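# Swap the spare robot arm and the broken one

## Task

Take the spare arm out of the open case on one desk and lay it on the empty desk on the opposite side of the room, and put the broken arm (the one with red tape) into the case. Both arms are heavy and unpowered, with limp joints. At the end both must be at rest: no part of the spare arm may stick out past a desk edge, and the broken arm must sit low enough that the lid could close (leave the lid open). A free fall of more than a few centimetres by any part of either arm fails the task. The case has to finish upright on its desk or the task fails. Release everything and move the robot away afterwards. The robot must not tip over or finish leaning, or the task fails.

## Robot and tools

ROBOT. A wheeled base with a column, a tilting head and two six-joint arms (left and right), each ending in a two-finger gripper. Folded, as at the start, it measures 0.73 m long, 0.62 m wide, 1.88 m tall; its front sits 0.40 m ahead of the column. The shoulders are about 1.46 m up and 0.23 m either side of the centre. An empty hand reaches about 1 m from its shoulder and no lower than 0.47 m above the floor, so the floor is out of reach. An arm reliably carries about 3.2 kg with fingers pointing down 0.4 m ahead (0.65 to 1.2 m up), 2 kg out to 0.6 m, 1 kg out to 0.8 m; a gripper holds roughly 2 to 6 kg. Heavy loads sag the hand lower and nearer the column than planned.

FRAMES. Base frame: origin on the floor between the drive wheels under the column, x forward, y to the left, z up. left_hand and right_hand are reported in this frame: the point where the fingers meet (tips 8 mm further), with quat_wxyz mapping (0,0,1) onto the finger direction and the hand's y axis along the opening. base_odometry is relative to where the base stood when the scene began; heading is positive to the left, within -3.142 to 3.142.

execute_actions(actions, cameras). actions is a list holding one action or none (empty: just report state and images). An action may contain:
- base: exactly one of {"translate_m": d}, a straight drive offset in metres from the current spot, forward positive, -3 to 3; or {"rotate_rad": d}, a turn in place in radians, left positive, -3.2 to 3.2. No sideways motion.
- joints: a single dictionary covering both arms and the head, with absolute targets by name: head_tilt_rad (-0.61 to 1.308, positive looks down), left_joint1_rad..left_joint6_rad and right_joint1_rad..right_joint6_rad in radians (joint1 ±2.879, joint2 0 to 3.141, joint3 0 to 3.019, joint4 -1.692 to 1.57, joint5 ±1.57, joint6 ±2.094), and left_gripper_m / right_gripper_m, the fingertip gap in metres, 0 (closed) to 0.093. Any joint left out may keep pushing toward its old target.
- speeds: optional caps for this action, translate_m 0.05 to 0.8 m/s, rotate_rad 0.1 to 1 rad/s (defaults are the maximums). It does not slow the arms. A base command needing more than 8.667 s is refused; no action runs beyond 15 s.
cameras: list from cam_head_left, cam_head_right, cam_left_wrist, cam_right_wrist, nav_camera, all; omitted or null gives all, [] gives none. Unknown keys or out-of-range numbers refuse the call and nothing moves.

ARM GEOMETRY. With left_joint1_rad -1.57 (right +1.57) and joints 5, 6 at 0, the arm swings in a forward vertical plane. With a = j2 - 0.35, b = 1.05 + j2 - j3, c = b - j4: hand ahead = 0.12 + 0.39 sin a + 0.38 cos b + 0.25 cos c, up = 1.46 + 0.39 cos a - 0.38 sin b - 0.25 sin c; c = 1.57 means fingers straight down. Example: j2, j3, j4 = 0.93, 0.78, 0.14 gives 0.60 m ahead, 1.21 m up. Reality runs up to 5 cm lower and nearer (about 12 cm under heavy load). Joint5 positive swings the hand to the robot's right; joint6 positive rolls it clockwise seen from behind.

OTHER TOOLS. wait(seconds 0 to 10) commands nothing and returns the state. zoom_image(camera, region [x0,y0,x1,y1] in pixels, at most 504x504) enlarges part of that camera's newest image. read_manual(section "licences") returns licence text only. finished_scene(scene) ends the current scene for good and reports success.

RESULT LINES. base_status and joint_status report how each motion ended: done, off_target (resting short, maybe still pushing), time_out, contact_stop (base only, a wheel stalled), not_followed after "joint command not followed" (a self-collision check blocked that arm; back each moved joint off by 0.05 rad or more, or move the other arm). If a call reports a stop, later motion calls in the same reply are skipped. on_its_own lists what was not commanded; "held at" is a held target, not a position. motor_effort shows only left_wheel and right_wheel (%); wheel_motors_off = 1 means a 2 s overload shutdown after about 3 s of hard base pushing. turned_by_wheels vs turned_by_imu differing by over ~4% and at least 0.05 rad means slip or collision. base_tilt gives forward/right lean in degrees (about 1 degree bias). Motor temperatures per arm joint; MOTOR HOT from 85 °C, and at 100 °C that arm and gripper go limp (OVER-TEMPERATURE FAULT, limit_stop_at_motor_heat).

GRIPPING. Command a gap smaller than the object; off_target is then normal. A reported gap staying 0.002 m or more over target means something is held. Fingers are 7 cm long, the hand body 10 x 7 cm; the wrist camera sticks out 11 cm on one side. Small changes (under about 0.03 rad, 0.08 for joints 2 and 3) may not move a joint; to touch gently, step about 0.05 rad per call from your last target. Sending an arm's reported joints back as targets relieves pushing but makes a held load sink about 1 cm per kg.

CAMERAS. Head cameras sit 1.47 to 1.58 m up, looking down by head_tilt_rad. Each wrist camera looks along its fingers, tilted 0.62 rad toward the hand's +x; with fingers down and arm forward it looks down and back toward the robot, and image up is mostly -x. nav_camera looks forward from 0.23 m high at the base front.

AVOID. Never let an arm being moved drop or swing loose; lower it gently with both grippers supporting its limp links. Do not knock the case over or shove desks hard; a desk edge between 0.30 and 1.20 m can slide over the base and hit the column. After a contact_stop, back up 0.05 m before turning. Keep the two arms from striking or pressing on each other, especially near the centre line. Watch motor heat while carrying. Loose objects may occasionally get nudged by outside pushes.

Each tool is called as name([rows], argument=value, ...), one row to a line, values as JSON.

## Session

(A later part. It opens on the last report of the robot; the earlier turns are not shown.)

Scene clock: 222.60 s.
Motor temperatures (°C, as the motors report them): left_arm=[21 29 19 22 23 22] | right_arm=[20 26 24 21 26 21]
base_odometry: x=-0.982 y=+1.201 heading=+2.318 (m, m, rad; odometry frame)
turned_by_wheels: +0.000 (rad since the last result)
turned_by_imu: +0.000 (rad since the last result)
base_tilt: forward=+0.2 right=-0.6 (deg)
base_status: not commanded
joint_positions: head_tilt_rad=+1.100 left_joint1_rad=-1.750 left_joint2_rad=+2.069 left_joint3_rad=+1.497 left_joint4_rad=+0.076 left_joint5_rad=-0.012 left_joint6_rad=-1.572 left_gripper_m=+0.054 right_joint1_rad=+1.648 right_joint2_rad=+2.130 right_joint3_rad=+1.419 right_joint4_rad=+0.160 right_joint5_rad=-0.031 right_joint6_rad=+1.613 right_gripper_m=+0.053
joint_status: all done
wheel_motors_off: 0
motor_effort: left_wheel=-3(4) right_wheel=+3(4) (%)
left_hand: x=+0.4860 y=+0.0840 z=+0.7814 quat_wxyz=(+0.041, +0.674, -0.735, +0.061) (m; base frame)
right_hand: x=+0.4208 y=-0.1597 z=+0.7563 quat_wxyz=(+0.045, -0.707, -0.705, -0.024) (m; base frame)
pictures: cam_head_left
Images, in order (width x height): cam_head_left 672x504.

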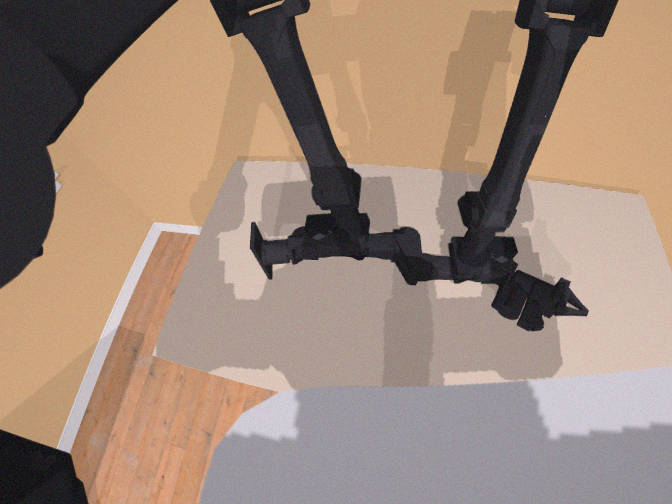

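execute_actions([
  {"joints":{"left_joint2_rad":2.11,"left_joint3_rad":1.55}},
], cameras=[])

execute_actions([
  {"joints":{"left_gripper_m":0.062,"right_gripper_m":0.062}},
], cameras=["cam_head_left"])

execute_actions([
  {"joints":{"left_gripper_m":0.093,"right_gripper_m":0.093}},
], cameras=[])

execute_actions([
  {"joints":{"right_joint2_rad":1.85,"right_joint3_rad":1.19,"right_joint4_rad":0.15,"left_joint2_rad":1.83,"left_joint3_rad":1.32,"left_joint4_rad":0.04}},
], cameras=["cam_head_left"])

execute_actions([
  {"joints":{"left_joint1_rad":-1.7,"left_joint2_rad":1.14,"left_joint3_rad":0.8,"left_joint4_rad":-0.15,"right_joint1_rad":1.57,"right_joint2_rad":1.14,"right_joint3_rad":0.8,"right_joint4_rad":-0.15}},
], cameras=["cam_head_left","cam_head_right"])

Scene clock: 229.87 s.
Motor temperatures (°C, as the motors report them): left_arm=[21 29 19 22 23 22] | right_arm=[20 26 24 21 24 21]
base_odometry: x=-0.982 y=+1.201 heading=+2.318 (m, m, rad; odometry frame)
turned_by_wheels: +0.000 (rad since the last result)
turned_by_imu: +0.001 (rad since the last result)
base_tilt: forward=+0.4 right=-0.5 (deg)
base_status: not commanded
joint_positions: head_tilt_rad=+1.100 left_joint1_rad=-1.750 left_joint2_rad=+2.075 left_joint3_rad=+1.514 left_joint4_rad=+0.058 left_joint5_rad=-0.012 left_joint6_rad=-1.566 left_gripper_m=+0.054 right_joint1_rad=+1.648 right_joint2_rad=+2.130 right_joint3_rad=+1.420 right_joint4_rad=+0.160 right_joint5_rad=-0.031 right_joint6_rad=+1.621 right_gripper_m=+0.053
joint_status: all done
wheel_motors_off: 0
motor_effort: left_wheel=-2(3) right_wheel=+2(3) (%)
left_hand: x=+0.4883 y=+0.0834 z=+0.7790 quat_wxyz=(+0.043, +0.672, -0.737, +0.059) (m; base frame)
right_hand: x=+0.4215 y=-0.1597 z=+0.7562 quat_wxyz=(+0.045, -0.710, -0.702, -0.024) (m; base frame)
pictures: none
No camera images: the call's "cameras" was empty. Leave "cameras" out to get every camera's image.

Scene clock: 230.83 s.
Motor temperatures (°C, as the motors report them): left_arm=[21 29 19 22 23 22] | right_arm=[20 26 24 21 24 21]
base_odometry: x=-0.982 y=+1.201 heading=+2.318 (m, m, rad; odometry frame)
turned_by_wheels: +0.000 (rad since the last result)
turned_by_imu: +0.000 (rad since the last result)
base_tilt: forward=+0.2 right=-0.6 (deg)
base_status: not commanded
joint_positions: head_tilt_rad=+1.100 left_joint1_rad=-1.792 left_joint2_rad=+2.101 left_joint3_rad=+1.547 left_joint4_rad=+0.060 left_joint5_rad=+0.004 left_joint6_rad=-1.515 left_gripper_m=+0.062 right_joint1_rad=+1.648 right_joint2_rad=+2.130 right_joint3_rad=+1.419 right_joint4_rad=+0.160 right_joint5_rad=-0.035 right_joint6_rad=+1.612 right_gripper_m=+0.062
joint_status: all done
wheel_motors_off: 0
motor_effort: left_wheel=-2(3) right_wheel=+3(3) (%)
left_hand: x=+0.4875 y=+0.0452 z=+0.7755 quat_wxyz=(+0.057, +0.643, -0.759, +0.082) (m; base frame)
right_hand: x=+0.4205 y=-0.1591 z=+0.7564 quat_wxyz=(+0.046, -0.707, -0.706, -0.025) (m; base frame)
pictures: cam_head_left
Images, in order (width x height): cam_head_left 672x504.

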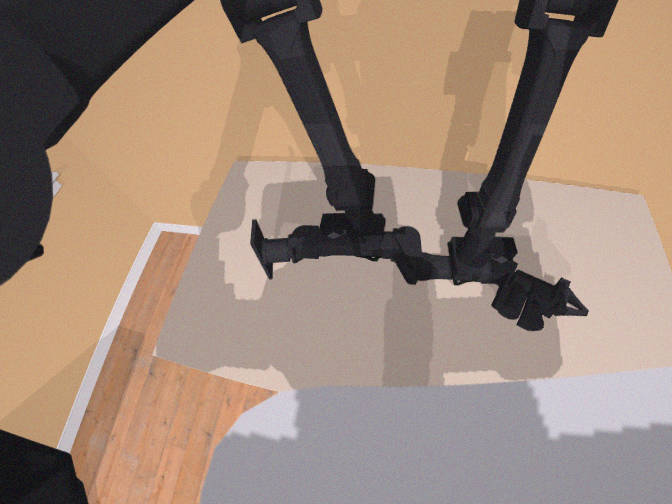

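Scene clock: 231.37 s.
Motor temperatures (°C, as the motors report them): left_arm=[21 28 19 22 23 22] | right_arm=[20 26 24 21 24 21]
base_odometry: x=-0.982 y=+1.201 heading=+2.318 (m, m, rad; odometry frame)
turned_by_wheels: +0.000 (rad since the last result)
turned_by_imu: +0.000 (rad since the last result)
base_tilt: forward=+0.1 right=-0.7 (deg)
base_status: not commanded
joint_positions: head_tilt_rad=+1.100 left_joint1_rad=-1.792 left_joint2_rad=+2.101 left_joint3_rad=+1.547 left_joint4_rad=+0.060 left_joint5_rad=+0.004 left_joint6_rad=-1.514 left_gripper_m=+0.093 right_joint1_rad=+1.648 right_joint2_rad=+2.130 right_joint3_rad=+1.419 right_joint4_rad=+0.160 right_joint5_rad=-0.035 right_joint6_rad=+1.612 right_gripper_m=+0.093
joint_status: all done
wheel_motors_off: 0
motor_effort: left_wheel=-3(3) right_wheel=+3(3) (%)
left_hand: x=+0.4875 y=+0.0452 z=+0.7755 quat_wxyz=(+0.057, +0.643, -0.759, +0.082) (m; base frame)
right_hand: x=+0.4205 y=-0.1591 z=+0.7564 quat_wxyz=(+0.046, -0.707, -0.706, -0.025) (m; base frame)
pictures: none
No camera images: the call's "cameras" was empty. Leave "cameras" out to get every camera's image.

Scene clock: 232.67 s.
Motor temperatures (°C, as the motors report them): left_arm=[21 28 19 22 23 22] | right_arm=[20 26 24 21 24 21]
base_odometry: x=-0.982 y=+1.201 heading=+2.318 (m, m, rad; odometry frame)
turned_by_wheels: +0.000 (rad since the last result)
turned_by_imu: +0.000 (rad since the last result)
base_tilt: forward=+0.1 right=-0.7 (deg)
base_status: not commanded
joint_positions: head_tilt_rad=+1.100 left_joint1_rad=-1.792 left_joint2_rad=+1.820 left_joint3_rad=+1.321 left_joint4_rad=+0.044 left_joint5_rad=+0.004 left_joint6_rad=-1.514 left_gripper_m=+0.093 right_joint1_rad=+1.648 right_joint2_rad=+1.834 right_joint3_rad=+1.195 right_joint4_rad=+0.160 right_joint5_rad=-0.035 right_joint6_rad=+1.610 right_gripper_m=+0.093
joint_status: all done
wheel_motors_off: 0
motor_effort: left_wheel=-3(3) right_wheel=+4(5) (%)
left_hand: x=+0.5240 y=+0.0619 z=+0.8822 quat_wxyz=(+0.044, +0.644, -0.758, +0.096) (m; base frame)
right_hand: x=+0.4727 y=-0.1644 z=+0.8652 quat_wxyz=(+0.022, -0.707, -0.705, -0.051) (m; base frame)
pictures: cam_head_left
Images, in order (width x height): cam_head_left 672x504.

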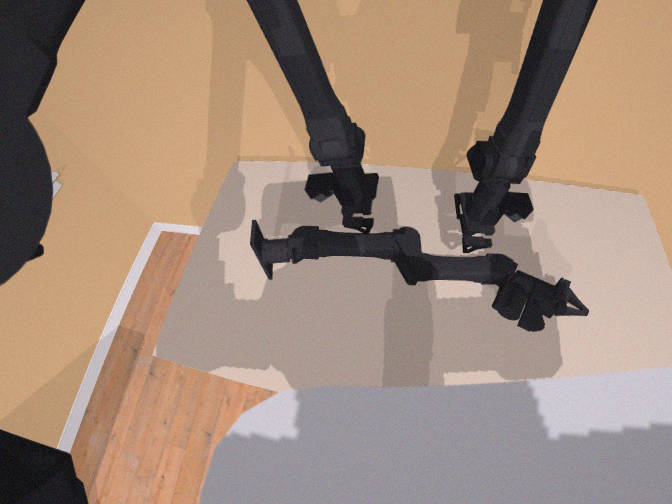

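Scene clock: 234.03 s.
Motor temperatures (°C, as the motors report them): left_arm=[21 28 19 22 23 22] | right_arm=[20 26 24 21 24 21]
base_odometry: x=-0.982 y=+1.201 heading=+2.318 (m, m, rad; odometry frame)
turned_by_wheels: +0.000 (rad since the last result)
turned_by_imu: +0.001 (rad since the last result)
base_tilt: forward=+0.2 right=-0.5 (deg)
base_status: not commanded
joint_positions: head_tilt_rad=+1.100 left_joint1_rad=-1.690 left_joint2_rad=+1.128 left_joint3_rad=+0.802 left_joint4_rad=-0.149 left_joint5_rad=+0.006 left_joint6_rad=-1.513 left_gripper_m=+0.093 right_joint1_rad=+1.559 right_joint2_rad=+1.129 right_joint3_rad=+0.804 right_joint4_rad=-0.146 right_joint5_rad=-0.037 right_joint6_rad=+1.610 right_gripper_m=+0.093
joint_status: all done
wheel_motors_off: 0
motor_effort: left_wheel=-2(3) right_wheel=+5(5) (%)
left_hand: x=+0.4796 y=+0.1638 z=+1.1121 quat_wxyz=(+0.021, +0.664, -0.745, +0.057) (m; base frame)
right_hand: x=+0.4833 y=-0.2247 z=+1.1090 quat_wxyz=(-0.008, -0.722, -0.691, -0.028) (m; base frame)
pictures: cam_head_left, cam_head_right
Images, in order (width x height): cam_head_left 672x504, cam_head_right 672x504.

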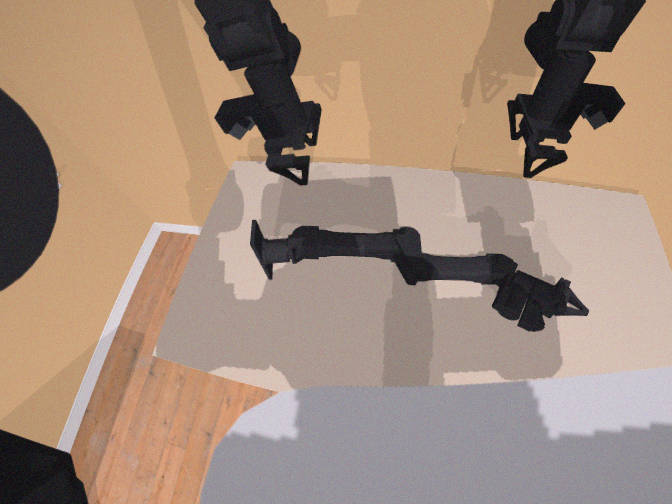

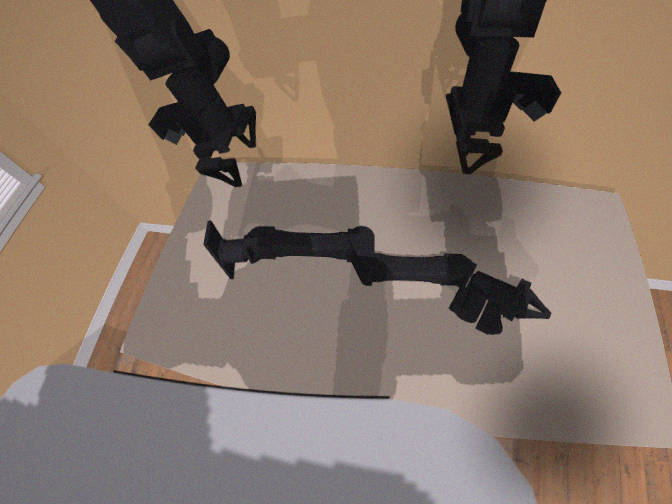

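execute_actions([
  {"base":{"translate_m":-1.55}},
], cameras=[])

execute_actions([
  {"base":{"rotate_rad":1.48},"joints":{"head_tilt_rad":0.8,"left_joint1_rad":-1.6,"left_joint6_rad":-1.55,"right_joint6_rad":1.56}},
], cameras=["cam_head_left","nav_camera"])

execute_actions([
  {"base":{"translate_m":0.6},"joints":{"head_tilt_rad":1.1}},
], cameras=["cam_head_left","nav_camera"])

Scene clock: 244.23 s.
Motor temperatures (°C, as the motors report them): left_arm=[21 27 19 22 23 21] | right_arm=[20 25 24 21 23 21]
base_odometry: x=+0.071 y=+0.064 heading=+2.318 (m, m, rad; odometry frame)
turned_by_wheels: +0.001 (rad since the last result)
turned_by_imu: +0.004 (rad since the last result)
base_tilt: forward=+0.2 right=-0.7 (deg)
base_status: done
joint_positions: head_tilt_rad=+1.101 left_joint1_rad=-1.690 left_joint2_rad=+1.132 left_joint3_rad=+0.795 left_joint4_rad=-0.149 left_joint5_rad=+0.006 left_joint6_rad=-1.513 left_gripper_m=+0.093 right_joint1_rad=+1.559 right_joint2_rad=+1.129 right_joint3_rad=+0.798 right_joint4_rad=-0.146 right_joint5_rad=-0.037 right_joint6_rad=+1.610 right_gripper_m=+0.093
joint_status: not commanded
wheel_motors_off: 0
motor_effort: left_wheel=+1(77) right_wheel=+0(50) (%)
left_hand: x=+0.4743 y=+0.1639 z=+1.1104 quat_wxyz=(+0.024, +0.664, -0.745, +0.053) (m; base frame)
right_hand: x=+0.4798 y=-0.2247 z=+1.1085 quat_wxyz=(-0.006, -0.722, -0.691, -0.026) (m; base frame)
pictures: none
No camera images: the call's "cameras" was empty. Leave "cameras" out to get every camera's image.

Scene clock: 247.23 s.
Motor temperatures (°C, as the motors report them): left_arm=[21 27 19 22 23 21] | right_arm=[20 25 24 21 22 21]
base_odometry: x=+0.071 y=+0.064 heading=-2.486 (m, m, rad; odometry frame)
turned_by_wheels: +1.479 (rad since the last result)
turned_by_imu: +1.466 (rad since the last result)
base_tilt: forward=+0.3 right=-0.6 (deg)
base_status: done
joint_positions: head_tilt_rad=+0.816 left_joint1_rad=-1.603 left_joint2_rad=+1.132 left_joint3_rad=+0.795 left_joint4_rad=-0.149 left_joint5_rad=+0.007 left_joint6_rad=-1.542 left_gripper_m=+0.093 right_joint1_rad=+1.561 right_joint2_rad=+1.129 right_joint3_rad=+0.798 right_joint4_rad=-0.146 right_joint5_rad=-0.037 right_joint6_rad=+1.571 right_gripper_m=+0.093
joint_status: all done
wheel_motors_off: 0
motor_effort: left_wheel=-4(49) right_wheel=+4(49) (%)
left_hand: x=+0.4763 y=+0.2072 z=+1.1074 quat_wxyz=(-0.001, +0.691, -0.722, +0.026) (m; base frame)
right_hand: x=+0.4798 y=-0.2238 z=+1.1085 quat_wxyz=(-0.006, -0.708, -0.705, -0.027) (m; base frame)
pictures: cam_head_left, nav_camera
Images, in order (width x height): cam_head_left 672x504, nav_camera 672x504.

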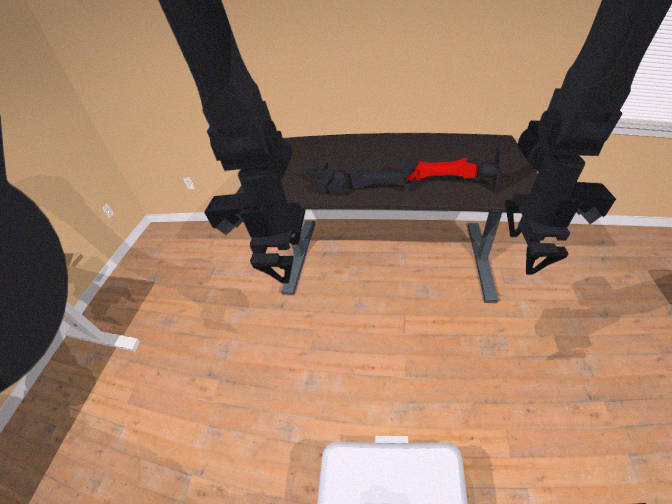

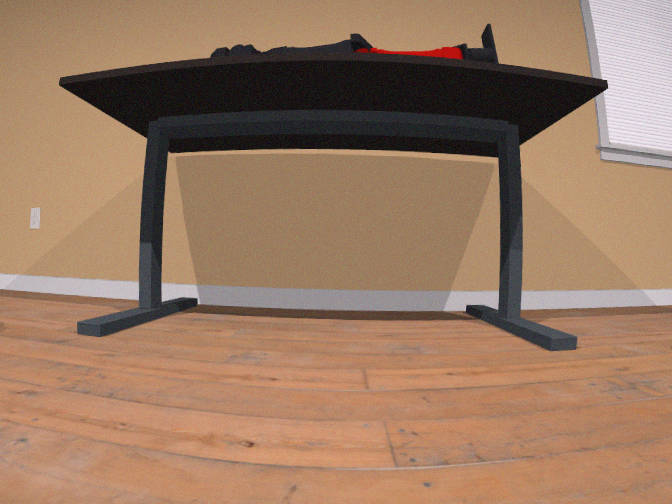

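Scene clock: 249.80 s.
Motor temperatures (°C, as the motors report them): left_arm=[21 27 19 22 23 21] | right_arm=[20 25 24 21 22 21]
base_odometry: x=-0.404 y=-0.303 heading=-2.486 (m, m, rad; odometry frame)
turned_by_wheels: +0.000 (rad since the last result)
turned_by_imu: +0.001 (rad since the last result)
base_tilt: forward=+0.2 right=-0.6 (deg)
base_status: done
joint_positions: head_tilt_rad=+1.100 left_joint1_rad=-1.603 left_joint2_rad=+1.135 left_joint3_rad=+0.800 left_joint4_rad=-0.149 left_joint5_rad=+0.007 left_joint6_rad=-1.542 left_gripper_m=+0.093 right_joint1_rad=+1.561 right_joint2_rad=+1.130 right_joint3_rad=+0.801 right_joint4_rad=-0.146 right_joint5_rad=-0.037 right_joint6_rad=+1.571 right_gripper_m=+0.093
joint_status: all done
wheel_motors_off: 0
motor_effort: left_wheel=+1(56) right_wheel=+1(54) (%)
left_hand: x=+0.4782 y=+0.2072 z=+1.1069 quat_wxyz=(-0.002, +0.691, -0.722, +0.026) (m; base frame)
right_hand: x=+0.4814 y=-0.2238 z=+1.1085 quat_wxyz=(-0.007, -0.708, -0.706, -0.028) (m; base frame)
pictures: cam_head_left, nav_camera
Images, in order (width x height): cam_head_left 672x504, nav_camera 672x504.

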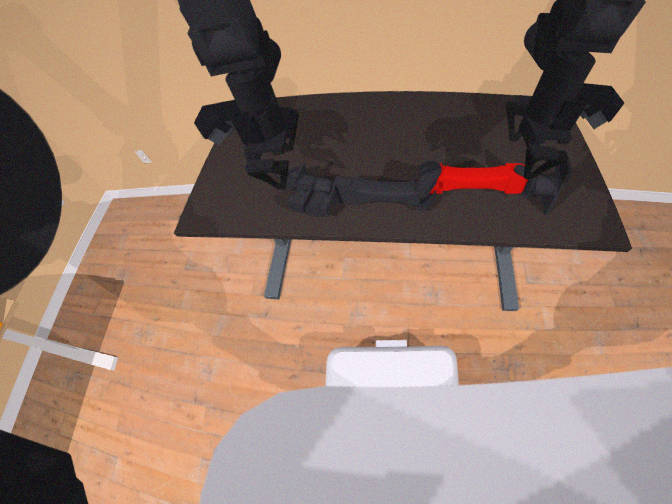

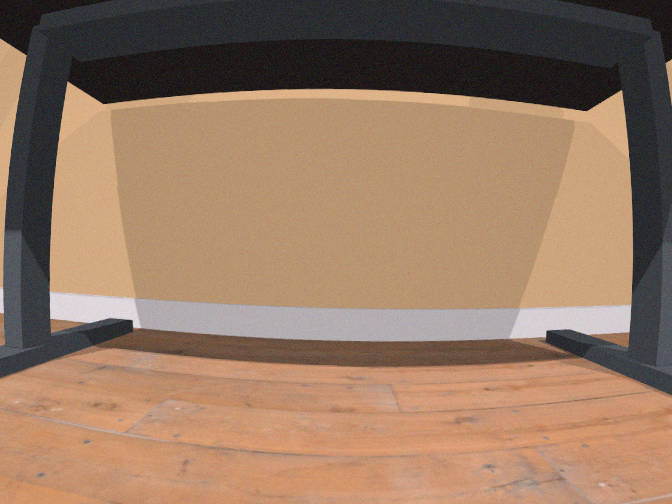

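execute_actions([
  {"base":{"translate_m":0.22},"speeds":{"translate_m":0.3},"joints":{"left_joint1_rad":-1.8,"left_joint2_rad":1.72,"left_joint3_rad":1.1,"left_joint4_rad":0.1,"right_joint2_rad":1.74,"right_joint3_rad":1.15,"right_joint4_rad":0.08}},
], cameras=["cam_head_left","cam_left_wrist","cam_right_wrist"])

Scene clock: 260.60 s.
Motor temperatures (°C, as the motors report them): left_arm=[21 27 19 22 23 21] | right_arm=[20 25 24 21 22 21]
base_odometry: x=-0.579 y=-0.437 heading=-2.486 (m, m, rad; odometry frame)
turned_by_wheels: +0.000 (rad since the last result)
turned_by_imu: +0.002 (rad since the last result)
base_tilt: forward=+0.2 right=-0.5 (deg)
base_status: done
joint_positions: head_tilt_rad=+1.100 left_joint1_rad=-1.813 left_joint2_rad=+1.717 left_joint3_rad=+1.104 left_joint4_rad=+0.100 left_joint5_rad=+0.007 left_joint6_rad=-1.542 left_gripper_m=+0.093 right_joint1_rad=+1.561 right_joint2_rad=+1.754 right_joint3_rad=+1.153 right_joint4_rad=+0.077 right_joint5_rad=-0.037 right_joint6_rad=+1.570 right_gripper_m=+0.093
joint_status: all done
wheel_motors_off: 0
motor_effort: left_wheel=-1(34) right_wheel=+0(34) (%)
left_hand: x=+0.4593 y=+0.0623 z=+0.9235 quat_wxyz=(+0.072, +0.648, -0.753, +0.081) (m; base frame)
right_hand: x=+0.4737 y=-0.2255 z=+0.8920 quat_wxyz=(+0.011, -0.708, -0.706, -0.010) (m; base frame)
pictures: cam_head_left, cam_left_wrist, cam_right_wrist
Images, in order (width x height): cam_head_left 672x504, cam_left_wrist 672x504, cam_right_wrist 672x504.

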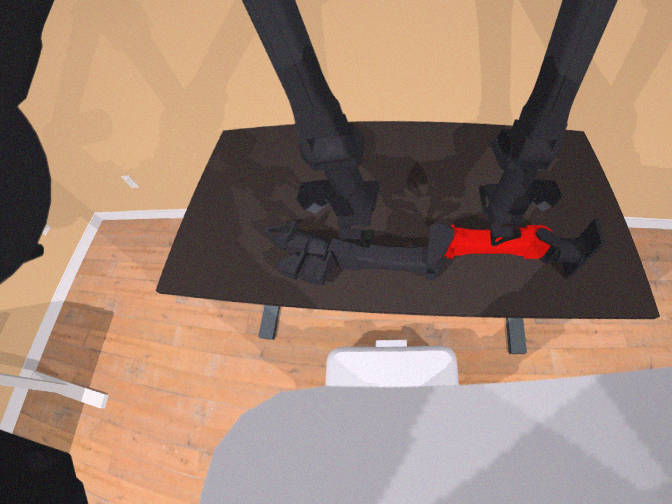

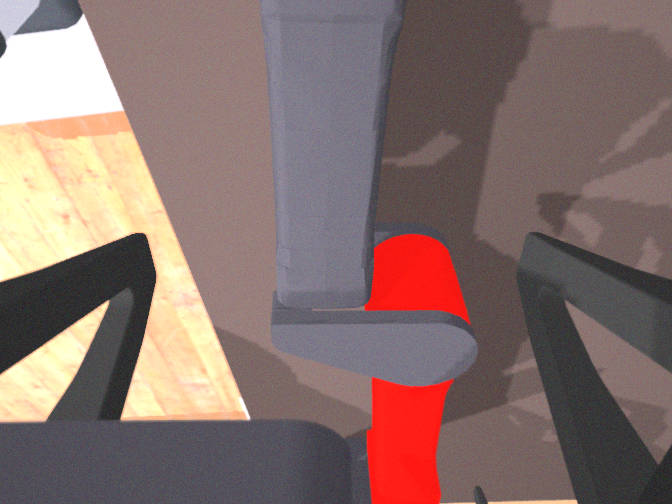

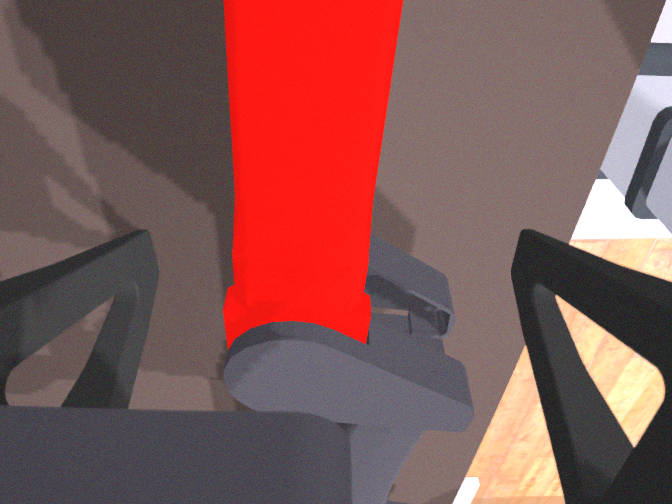

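execute_actions([
  {"joints":{"left_joint1_rad":-1.745,"left_joint2_rad":1.87,"left_joint3_rad":1.2,"left_joint4_rad":0.13,"right_joint1_rad":1.5,"right_joint2_rad":1.87,"right_joint3_rad":1.29,"right_joint4_rad":0.06}},
], cameras=["cam_head_left","cam_left_wrist","cam_right_wrist"])

Scene clock: 266.77 s.
Motor temperatures (°C, as the motors report them): left_arm=[21 27 19 22 23 21] | right_arm=[20 26 23 21 21 21]
base_odometry: x=-0.579 y=-0.437 heading=-2.486 (m, m, rad; odometry frame)
turned_by_wheels: +0.000 (rad since the last result)
turned_by_imu: +0.002 (rad since the last result)
base_tilt: forward=+0.1 right=-0.5 (deg)
base_status: not commanded
joint_positions: head_tilt_rad=+1.100 left_joint1_rad=-1.746 left_joint2_rad=+1.879 left_joint3_rad=+1.199 left_joint4_rad=+0.128 left_joint5_rad=+0.007 left_joint6_rad=-1.542 left_gripper_m=+0.093 right_joint1_rad=+1.495 right_joint2_rad=+1.855 right_joint3_rad=+1.291 right_joint4_rad=+0.068 right_joint5_rad=-0.037 right_joint6_rad=+1.570 right_gripper_m=+0.093
joint_status: all done
wheel_motors_off: 0
motor_effort: left_wheel=-1(2) right_wheel=+0(1) (%)
left_hand: x=+0.4362 y=+0.1002 z=+0.8574 quat_wxyz=(+0.065, +0.662, -0.745, +0.046) (m; base frame)
right_hand: x=+0.4984 y=-0.2742 z=+0.8542 quat_wxyz=(-0.020, -0.719, -0.694, +0.000) (m; base frame)
pictures: cam_head_left, cam_left_wrist, cam_right_wrist
Images, in order (width x height): cam_head_left 672x504, cam_left_wrist 672x504, cam_right_wrist 672x504.

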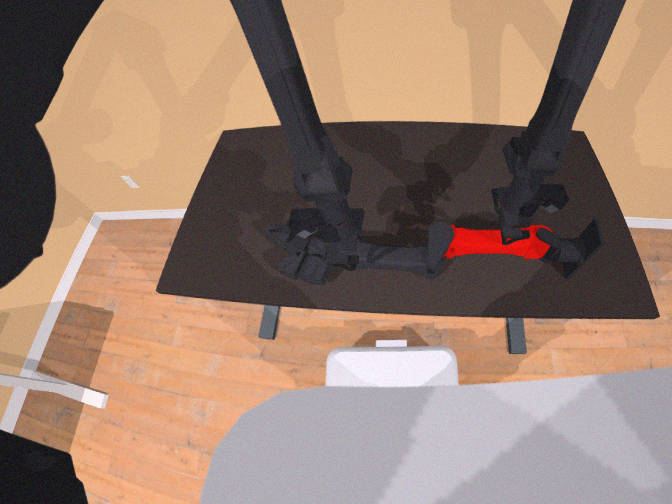

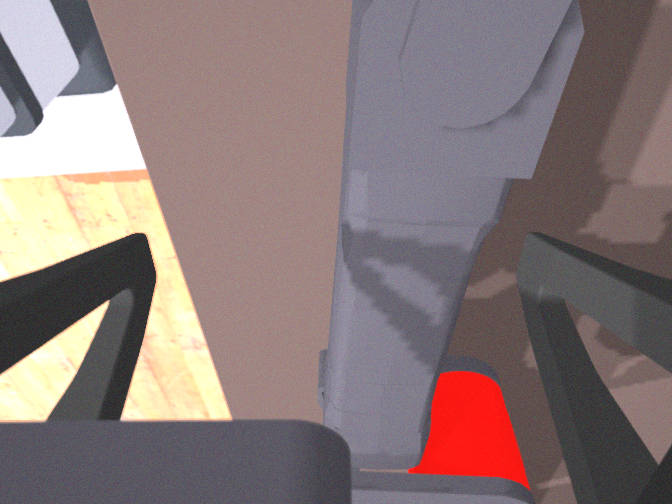

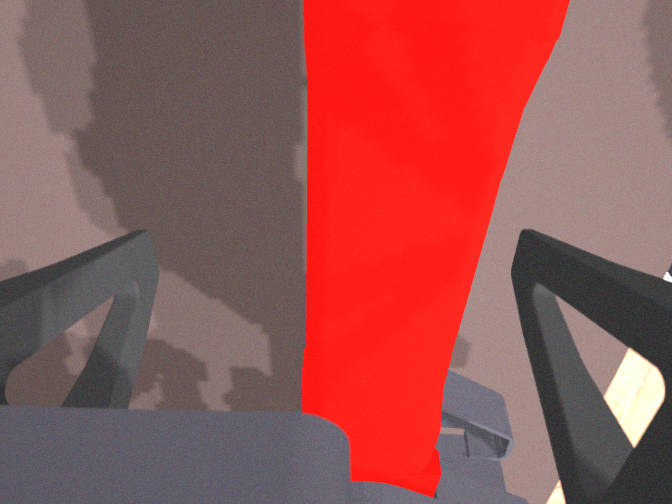

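execute_actions([
  {"joints":{"left_joint1_rad":-1.785,"left_joint2_rad":1.87,"left_joint3_rad":1.25,"left_joint4_rad":0.09,"right_joint2_rad":1.88,"right_joint3_rad":1.26,"right_joint4_rad":0.1}},
], cameras=[])

execute_actions([
  {"joints":{"left_joint2_rad":1.99,"left_joint3_rad":1.35,"left_joint4_rad":0.11,"right_joint2_rad":2.0,"right_joint3_rad":1.38,"right_joint4_rad":0.09}},
], cameras=["cam_head_left","cam_left_wrist","cam_right_wrist"])

Scene clock: 274.80 s.
Motor temperatures (°C, as the motors report them): left_arm=[21 27 18 22 23 21] | right_arm=[20 26 23 21 21 21]
base_odometry: x=-0.579 y=-0.437 heading=-2.486 (m, m, rad; odometry frame)
turned_by_wheels: +0.000 (rad since the last result)
turned_by_imu: +0.001 (rad since the last result)
base_tilt: forward=+0.1 right=-0.7 (deg)
base_status: not commanded
joint_positions: head_tilt_rad=+1.100 left_joint1_rad=-1.776 left_joint2_rad=+1.874 left_joint3_rad=+1.256 left_joint4_rad=+0.094 left_joint5_rad=+0.007 left_joint6_rad=-1.542 left_gripper_m=+0.093 right_joint1_rad=+1.495 right_joint2_rad=+1.859 right_joint3_rad=+1.262 right_joint4_rad=+0.088 right_joint5_rad=-0.037 right_joint6_rad=+1.570 right_gripper_m=+0.093
joint_status: all done
wheel_motors_off: 0
motor_effort: left_wheel=-1(2) right_wheel=+1(1) (%)
left_hand: x=+0.4644 y=+0.0762 z=+0.8600 quat_wxyz=(+0.064, +0.656, -0.749, +0.066) (m; base frame)
right_hand: x=+0.4823 y=-0.2737 z=+0.8531 quat_wxyz=(-0.015, -0.720, -0.694, +0.005) (m; base frame)
pictures: none
No camera images: the call's "cameras" was empty. Leave "cameras" out to get every camera's image.

Scene clock: 275.77 s.
Motor temperatures (°C, as the motors report them): left_arm=[21 27 18 22 23 21] | right_arm=[20 26 23 21 21 21]
base_odometry: x=-0.579 y=-0.437 heading=-2.486 (m, m, rad; odometry frame)
turned_by_wheels: +0.000 (rad since the last result)
turned_by_imu: +0.000 (rad since the last result)
base_tilt: forward=+0.1 right=-0.7 (deg)
base_status: not commanded
joint_positions: head_tilt_rad=+1.100 left_joint1_rad=-1.776 left_joint2_rad=+1.992 left_joint3_rad=+1.348 left_joint4_rad=+0.107 left_joint5_rad=+0.007 left_joint6_rad=-1.542 left_gripper_m=+0.093 right_joint1_rad=+1.495 right_joint2_rad=+1.994 right_joint3_rad=+1.378 right_joint4_rad=+0.088 right_joint5_rad=-0.037 right_joint6_rad=+1.570 right_gripper_m=+0.093
joint_status: all done
wheel_motors_off: 0
motor_effort: left_wheel=-1(2) right_wheel=+1(1) (%)
left_hand: x=+0.4503 y=+0.0698 z=+0.8162 quat_wxyz=(+0.069, +0.656, -0.749, +0.061) (m; base frame)
right_hand: x=+0.4703 y=-0.2766 z=+0.8020 quat_wxyz=(-0.009, -0.720, -0.694, +0.011) (m; base frame)
pictures: cam_head_left, cam_left_wrist, cam_right_wrist
Images, in order (width x height): cam_head_left 672x504, cam_left_wrist 672x504, cam_right_wrist 672x504.

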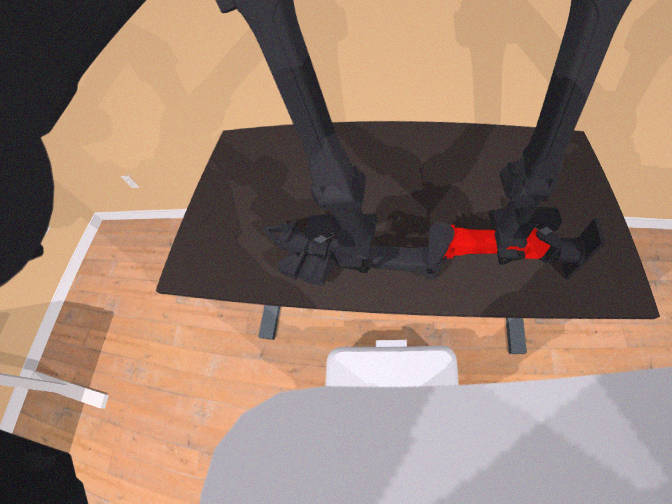

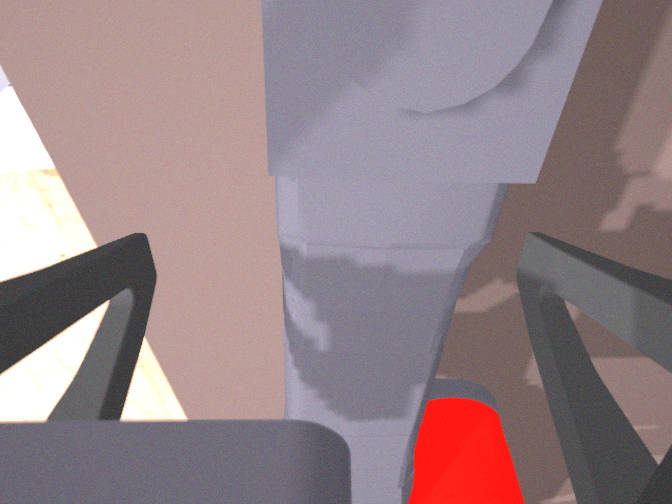

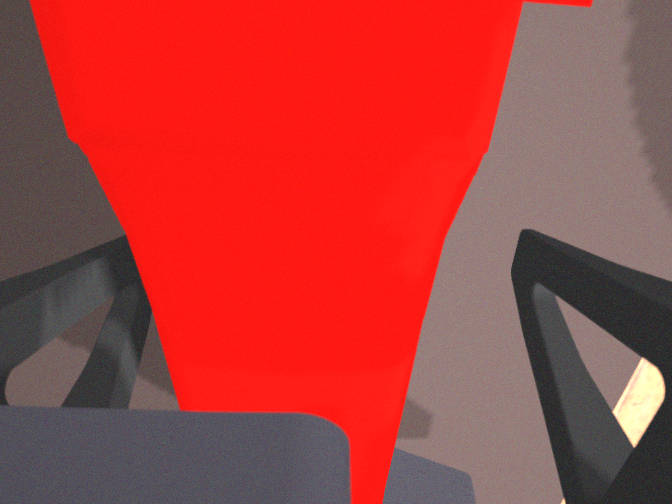

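execute_actions([
  {"joints":{"left_joint1_rad":-1.81,"left_joint2_rad":2.08,"left_joint3_rad":1.45,"left_joint4_rad":0.09,"right_joint2_rad":2.05,"right_joint3_rad":1.47,"right_joint4_rad":0.06}},
], cameras=["cam_left_wrist","cam_right_wrist"])

Scene clock: 280.43 s.
Motor temperatures (°C, as the motors report them): left_arm=[21 27 18 22 23 21] | right_arm=[20 26 23 21 21 21]
base_odometry: x=-0.579 y=-0.437 heading=-2.486 (m, m, rad; odometry frame)
turned_by_wheels: +0.000 (rad since the last result)
turned_by_imu: +0.002 (rad since the last result)
base_tilt: forward=+0.3 right=-0.6 (deg)
base_status: not commanded
joint_positions: head_tilt_rad=+1.100 left_joint1_rad=-1.797 left_joint2_rad=+2.075 left_joint3_rad=+1.450 left_joint4_rad=+0.094 left_joint5_rad=+0.007 left_joint6_rad=-1.542 left_gripper_m=+0.093 right_joint1_rad=+1.495 right_joint2_rad=+2.034 right_joint3_rad=+1.471 right_joint4_rad=+0.070 right_joint5_rad=-0.037 right_joint6_rad=+1.570 right_gripper_m=+0.093
joint_status: all done
wheel_motors_off: 0
motor_effort: left_wheel=-1(2) right_wheel=+1(1) (%)
left_hand: x=+0.4534 y=+0.0469 z=+0.7875 quat_wxyz=(+0.073, +0.651, -0.752, +0.070) (m; base frame)
right_hand: x=+0.4973 y=-0.2787 z=+0.7854 quat_wxyz=(-0.021, -0.719, -0.695, -0.001) (m; base frame)
pictures: cam_left_wrist, cam_right_wrist
Images, in order (width x height): cam_left_wrist 672x504, cam_right_wrist 672x504.

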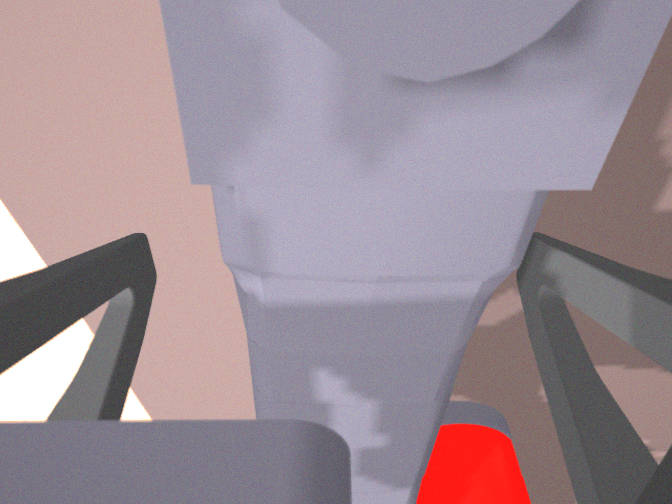

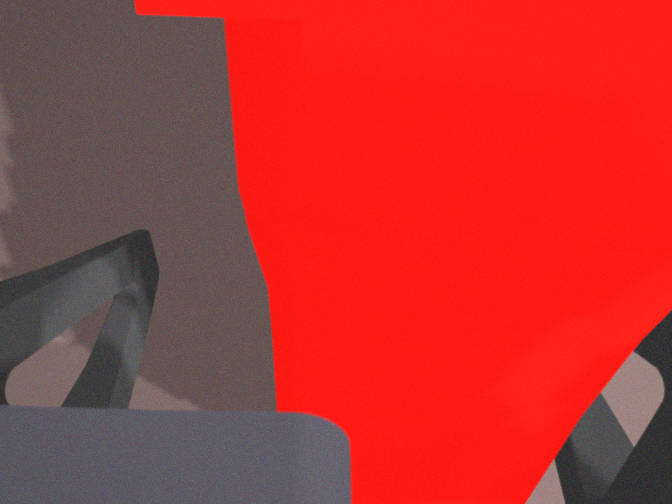

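execute_actions([
  {"joints":{"left_joint2_rad":2.17,"left_joint3_rad":1.56,"left_joint4_rad":0.06,"right_joint4_rad":0.13}},
], cameras=["cam_left_wrist","cam_right_wrist"])

execute_actions([
  {"joints":{"right_gripper_m":0,"left_gripper_m":0}},
], cameras=["cam_head_left","cam_left_wrist","cam_right_wrist"])

Scene clock: 286.07 s.
Motor temperatures (°C, as the motors report them): left_arm=[21 27 18 22 23 21] | right_arm=[20 26 23 21 21 21]
base_odometry: x=-0.579 y=-0.437 heading=-2.486 (m, m, rad; odometry frame)
turned_by_wheels: +0.000 (rad since the last result)
turned_by_imu: +0.001 (rad since the last result)
base_tilt: forward=+0.1 right=-0.6 (deg)
base_status: not commanded
joint_positions: head_tilt_rad=+1.100 left_joint1_rad=-1.797 left_joint2_rad=+2.164 left_joint3_rad=+1.560 left_joint4_rad=+0.067 left_joint5_rad=+0.006 left_joint6_rad=-1.542 left_gripper_m=+0.093 right_joint1_rad=+1.495 right_joint2_rad=+2.035 right_joint3_rad=+1.464 right_joint4_rad=+0.104 right_joint5_rad=-0.037 right_joint6_rad=+1.570 right_gripper_m=+0.093
joint_status: all done
wheel_motors_off: 0
motor_effort: left_wheel=+0(1) right_wheel=+1(2) (%)
left_hand: x=+0.4525 y=+0.0405 z=+0.7539 quat_wxyz=(+0.075, +0.651, -0.752, +0.067) (m; base frame)
right_hand: x=+0.5006 y=-0.2788 z=+0.7853 quat_wxyz=(-0.030, -0.719, -0.695, -0.010) (m; base frame)
pictures: cam_left_wrist, cam_right_wrist
Images, in order (width x height): cam_left_wrist 672x504, cam_right_wrist 672x504.

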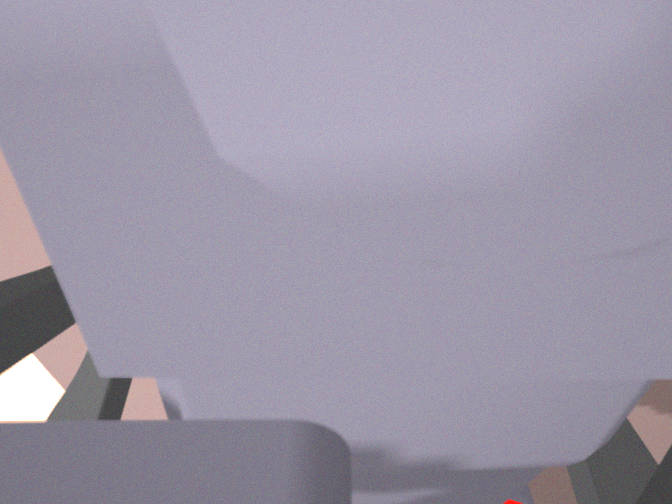

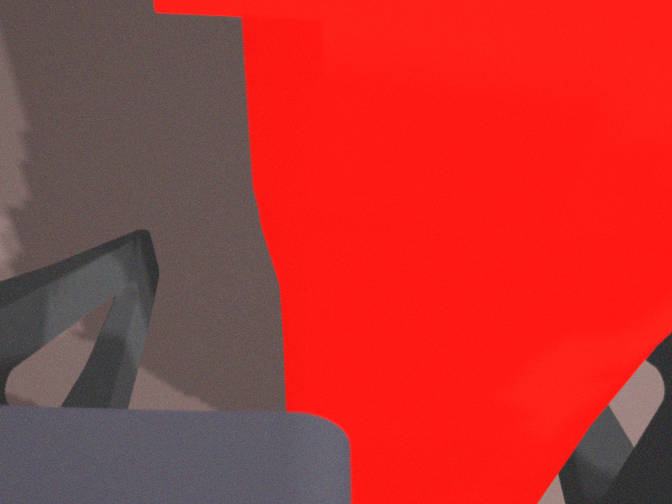

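Scene clock: 286.77 s.
Motor temperatures (°C, as the motors report them): left_arm=[21 27 18 22 23 21] | right_arm=[20 26 23 21 21 21]
base_odometry: x=-0.579 y=-0.437 heading=-2.486 (m, m, rad; odometry frame)
turned_by_wheels: +0.000 (rad since the last result)
turned_by_imu: +0.000 (rad since the last result)
base_tilt: forward=+0.2 right=-0.6 (deg)
base_status: not commanded
joint_positions: head_tilt_rad=+1.100 left_joint1_rad=-1.798 left_joint2_rad=+2.163 left_joint3_rad=+1.567 left_joint4_rad=+0.067 left_joint5_rad=+0.003 left_joint6_rad=-1.528 left_gripper_m=+0.053 right_joint1_rad=+1.495 right_joint2_rad=+2.045 right_joint3_rad=+1.443 right_joint4_rad=+0.106 right_joint5_rad=-0.037 right_joint6_rad=+1.586 right_gripper_m=+0.053
joint_status: left_gripper_m off_target (ended at +0.053, target +0.000); right_gripper_m off_target (ended at +0.053, target +0.000)
wheel_motors_off: 0
motor_effort: left_wheel=-2(2) right_wheel=+3(4) (%)
left_hand: x=+0.4571 y=+0.0397 z=+0.7540 quat_wxyz=(+0.071, +0.646, -0.757, +0.070) (m; base frame)
right_hand: x=+0.4812 y=-0.2783 z=+0.7821 quat_wxyz=(-0.020, -0.725, -0.688, +0.000) (m; base frame)
pictures: cam_head_left, cam_left_wrist, cam_right_wrist
Images, in order (width x height): cam_head_left 672x504, cam_left_wrist 672x504, cam_right_wrist 672x504.

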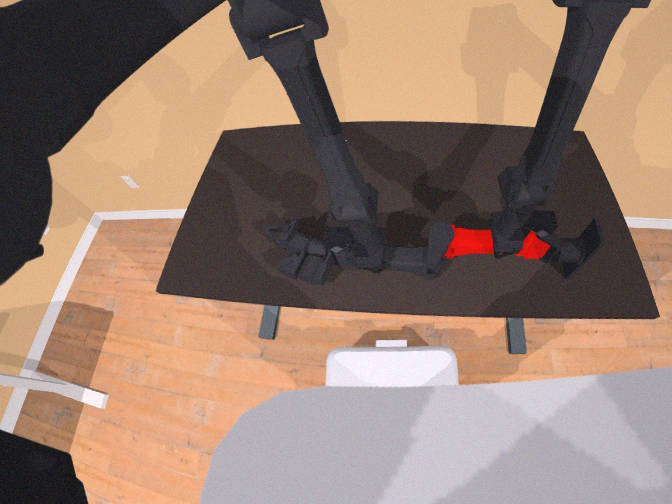

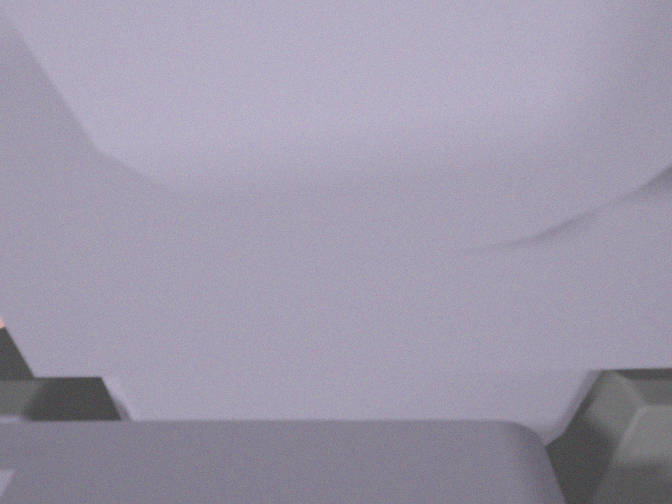

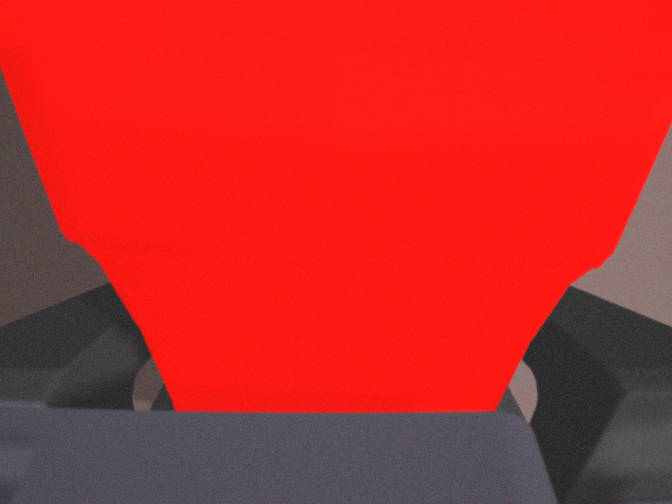

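execute_actions([
  {"joints":{"left_joint2_rad":1.98,"left_joint3_rad":1.46,"left_joint4_rad":0.06,"right_joint2_rad":1.86,"right_joint3_rad":1.38,"right_joint4_rad":0.06}},
], cameras=[])

execute_actions([
  {"joints":{"left_joint1_rad":-1.82,"left_joint2_rad":1.75,"left_joint3_rad":1.28,"left_joint4_rad":0.02,"right_joint1_rad":1.53,"right_joint2_rad":1.68,"right_joint3_rad":1.26,"right_joint4_rad":0.0}},
], cameras=["cam_head_left","cam_left_wrist","cam_right_wrist"])

Scene clock: 292.93 s.
Motor temperatures (°C, as the motors report them): left_arm=[21 27 18 22 23 21] | right_arm=[20 26 23 21 21 21]
base_odometry: x=-0.579 y=-0.437 heading=-2.486 (m, m, rad; odometry frame)
turned_by_wheels: +0.000 (rad since the last result)
turned_by_imu: +0.002 (rad since the last result)
base_tilt: forward=+0.3 right=-0.7 (deg)
base_status: not commanded
joint_positions: head_tilt_rad=+1.100 left_joint1_rad=-1.792 left_joint2_rad=+2.084 left_joint3_rad=+1.465 left_joint4_rad=+0.059 left_joint5_rad=-0.009 left_joint6_rad=-1.547 left_gripper_m=+0.053 right_joint1_rad=+1.511 right_joint2_rad=+1.990 right_joint3_rad=+1.392 right_joint4_rad=+0.072 right_joint5_rad=-0.041 right_joint6_rad=+1.576 right_gripper_m=+0.053
joint_status: all done
wheel_motors_off: 0
motor_effort: left_wheel=-1(4) right_wheel=+1(3) (%)
left_hand: x=+0.4481 y=+0.0538 z=+0.7825 quat_wxyz=(+0.076, +0.654, -0.751, +0.052) (m; base frame)
right_hand: x=+0.4774 y=-0.2642 z=+0.8022 quat_wxyz=(-0.003, -0.719, -0.695, +0.005) (m; base frame)
pictures: none
No camera images: the call's "cameras" was empty. Leave "cameras" out to get every camera's image.

Scene clock: 294.27 s.
Motor temperatures (°C, as the motors report them): left_arm=[21 27 18 22 23 21] | right_arm=[20 26 23 21 21 21]
base_odometry: x=-0.579 y=-0.437 heading=-2.486 (m, m, rad; odometry frame)
turned_by_wheels: +0.000 (rad since the last result)
turned_by_imu: +0.001 (rad since the last result)
base_tilt: forward=+0.2 right=-0.6 (deg)
base_status: not commanded
joint_positions: head_tilt_rad=+1.100 left_joint1_rad=-1.790 left_joint2_rad=+1.866 left_joint3_rad=+1.289 left_joint4_rad=+0.024 left_joint5_rad=-0.019 left_joint6_rad=-1.556 left_gripper_m=+0.053 right_joint1_rad=+1.530 right_joint2_rad=+1.791 right_joint3_rad=+1.267 right_joint4_rad=+0.001 right_joint5_rad=-0.038 right_joint6_rad=+1.571 right_gripper_m=+0.053
joint_status: all done
wheel_motors_off: 0
motor_effort: left_wheel=-1(2) right_wheel=+1(3) (%)
left_hand: x=+0.4722 y=+0.0694 z=+0.8633 quat_wxyz=(+0.069, +0.658, -0.748, +0.051) (m; base frame)
right_hand: x=+0.5050 y=-0.2483 z=+0.8770 quat_wxyz=(+0.001, -0.714, -0.700, -0.001) (m; base frame)
pictures: cam_head_left, cam_left_wrist, cam_right_wrist
Images, in order (width x height): cam_head_left 672x504, cam_left_wrist 672x504, cam_right_wrist 672x504.

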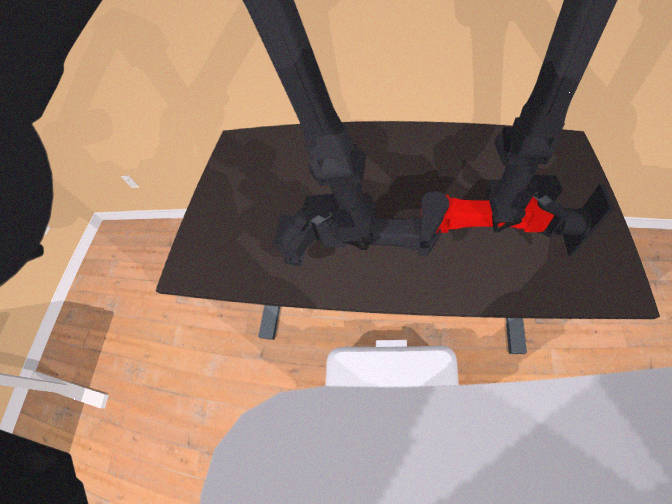

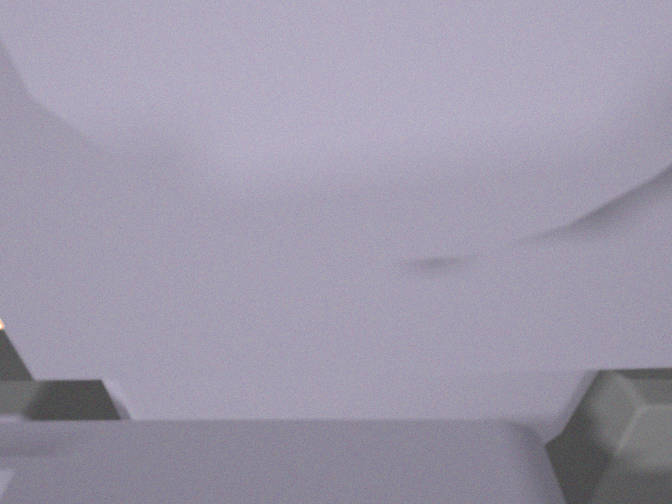

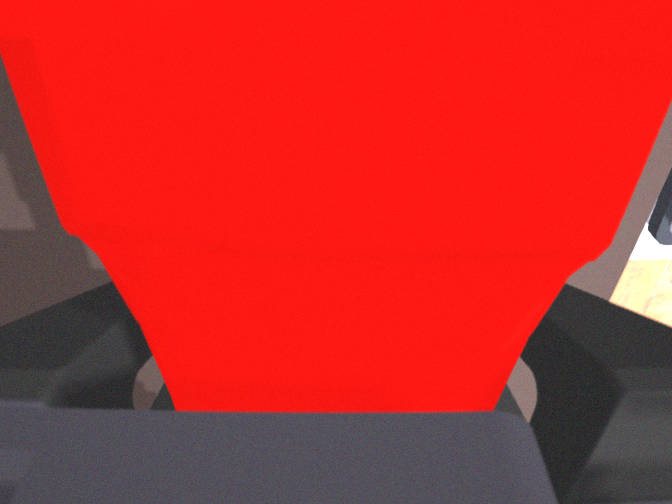

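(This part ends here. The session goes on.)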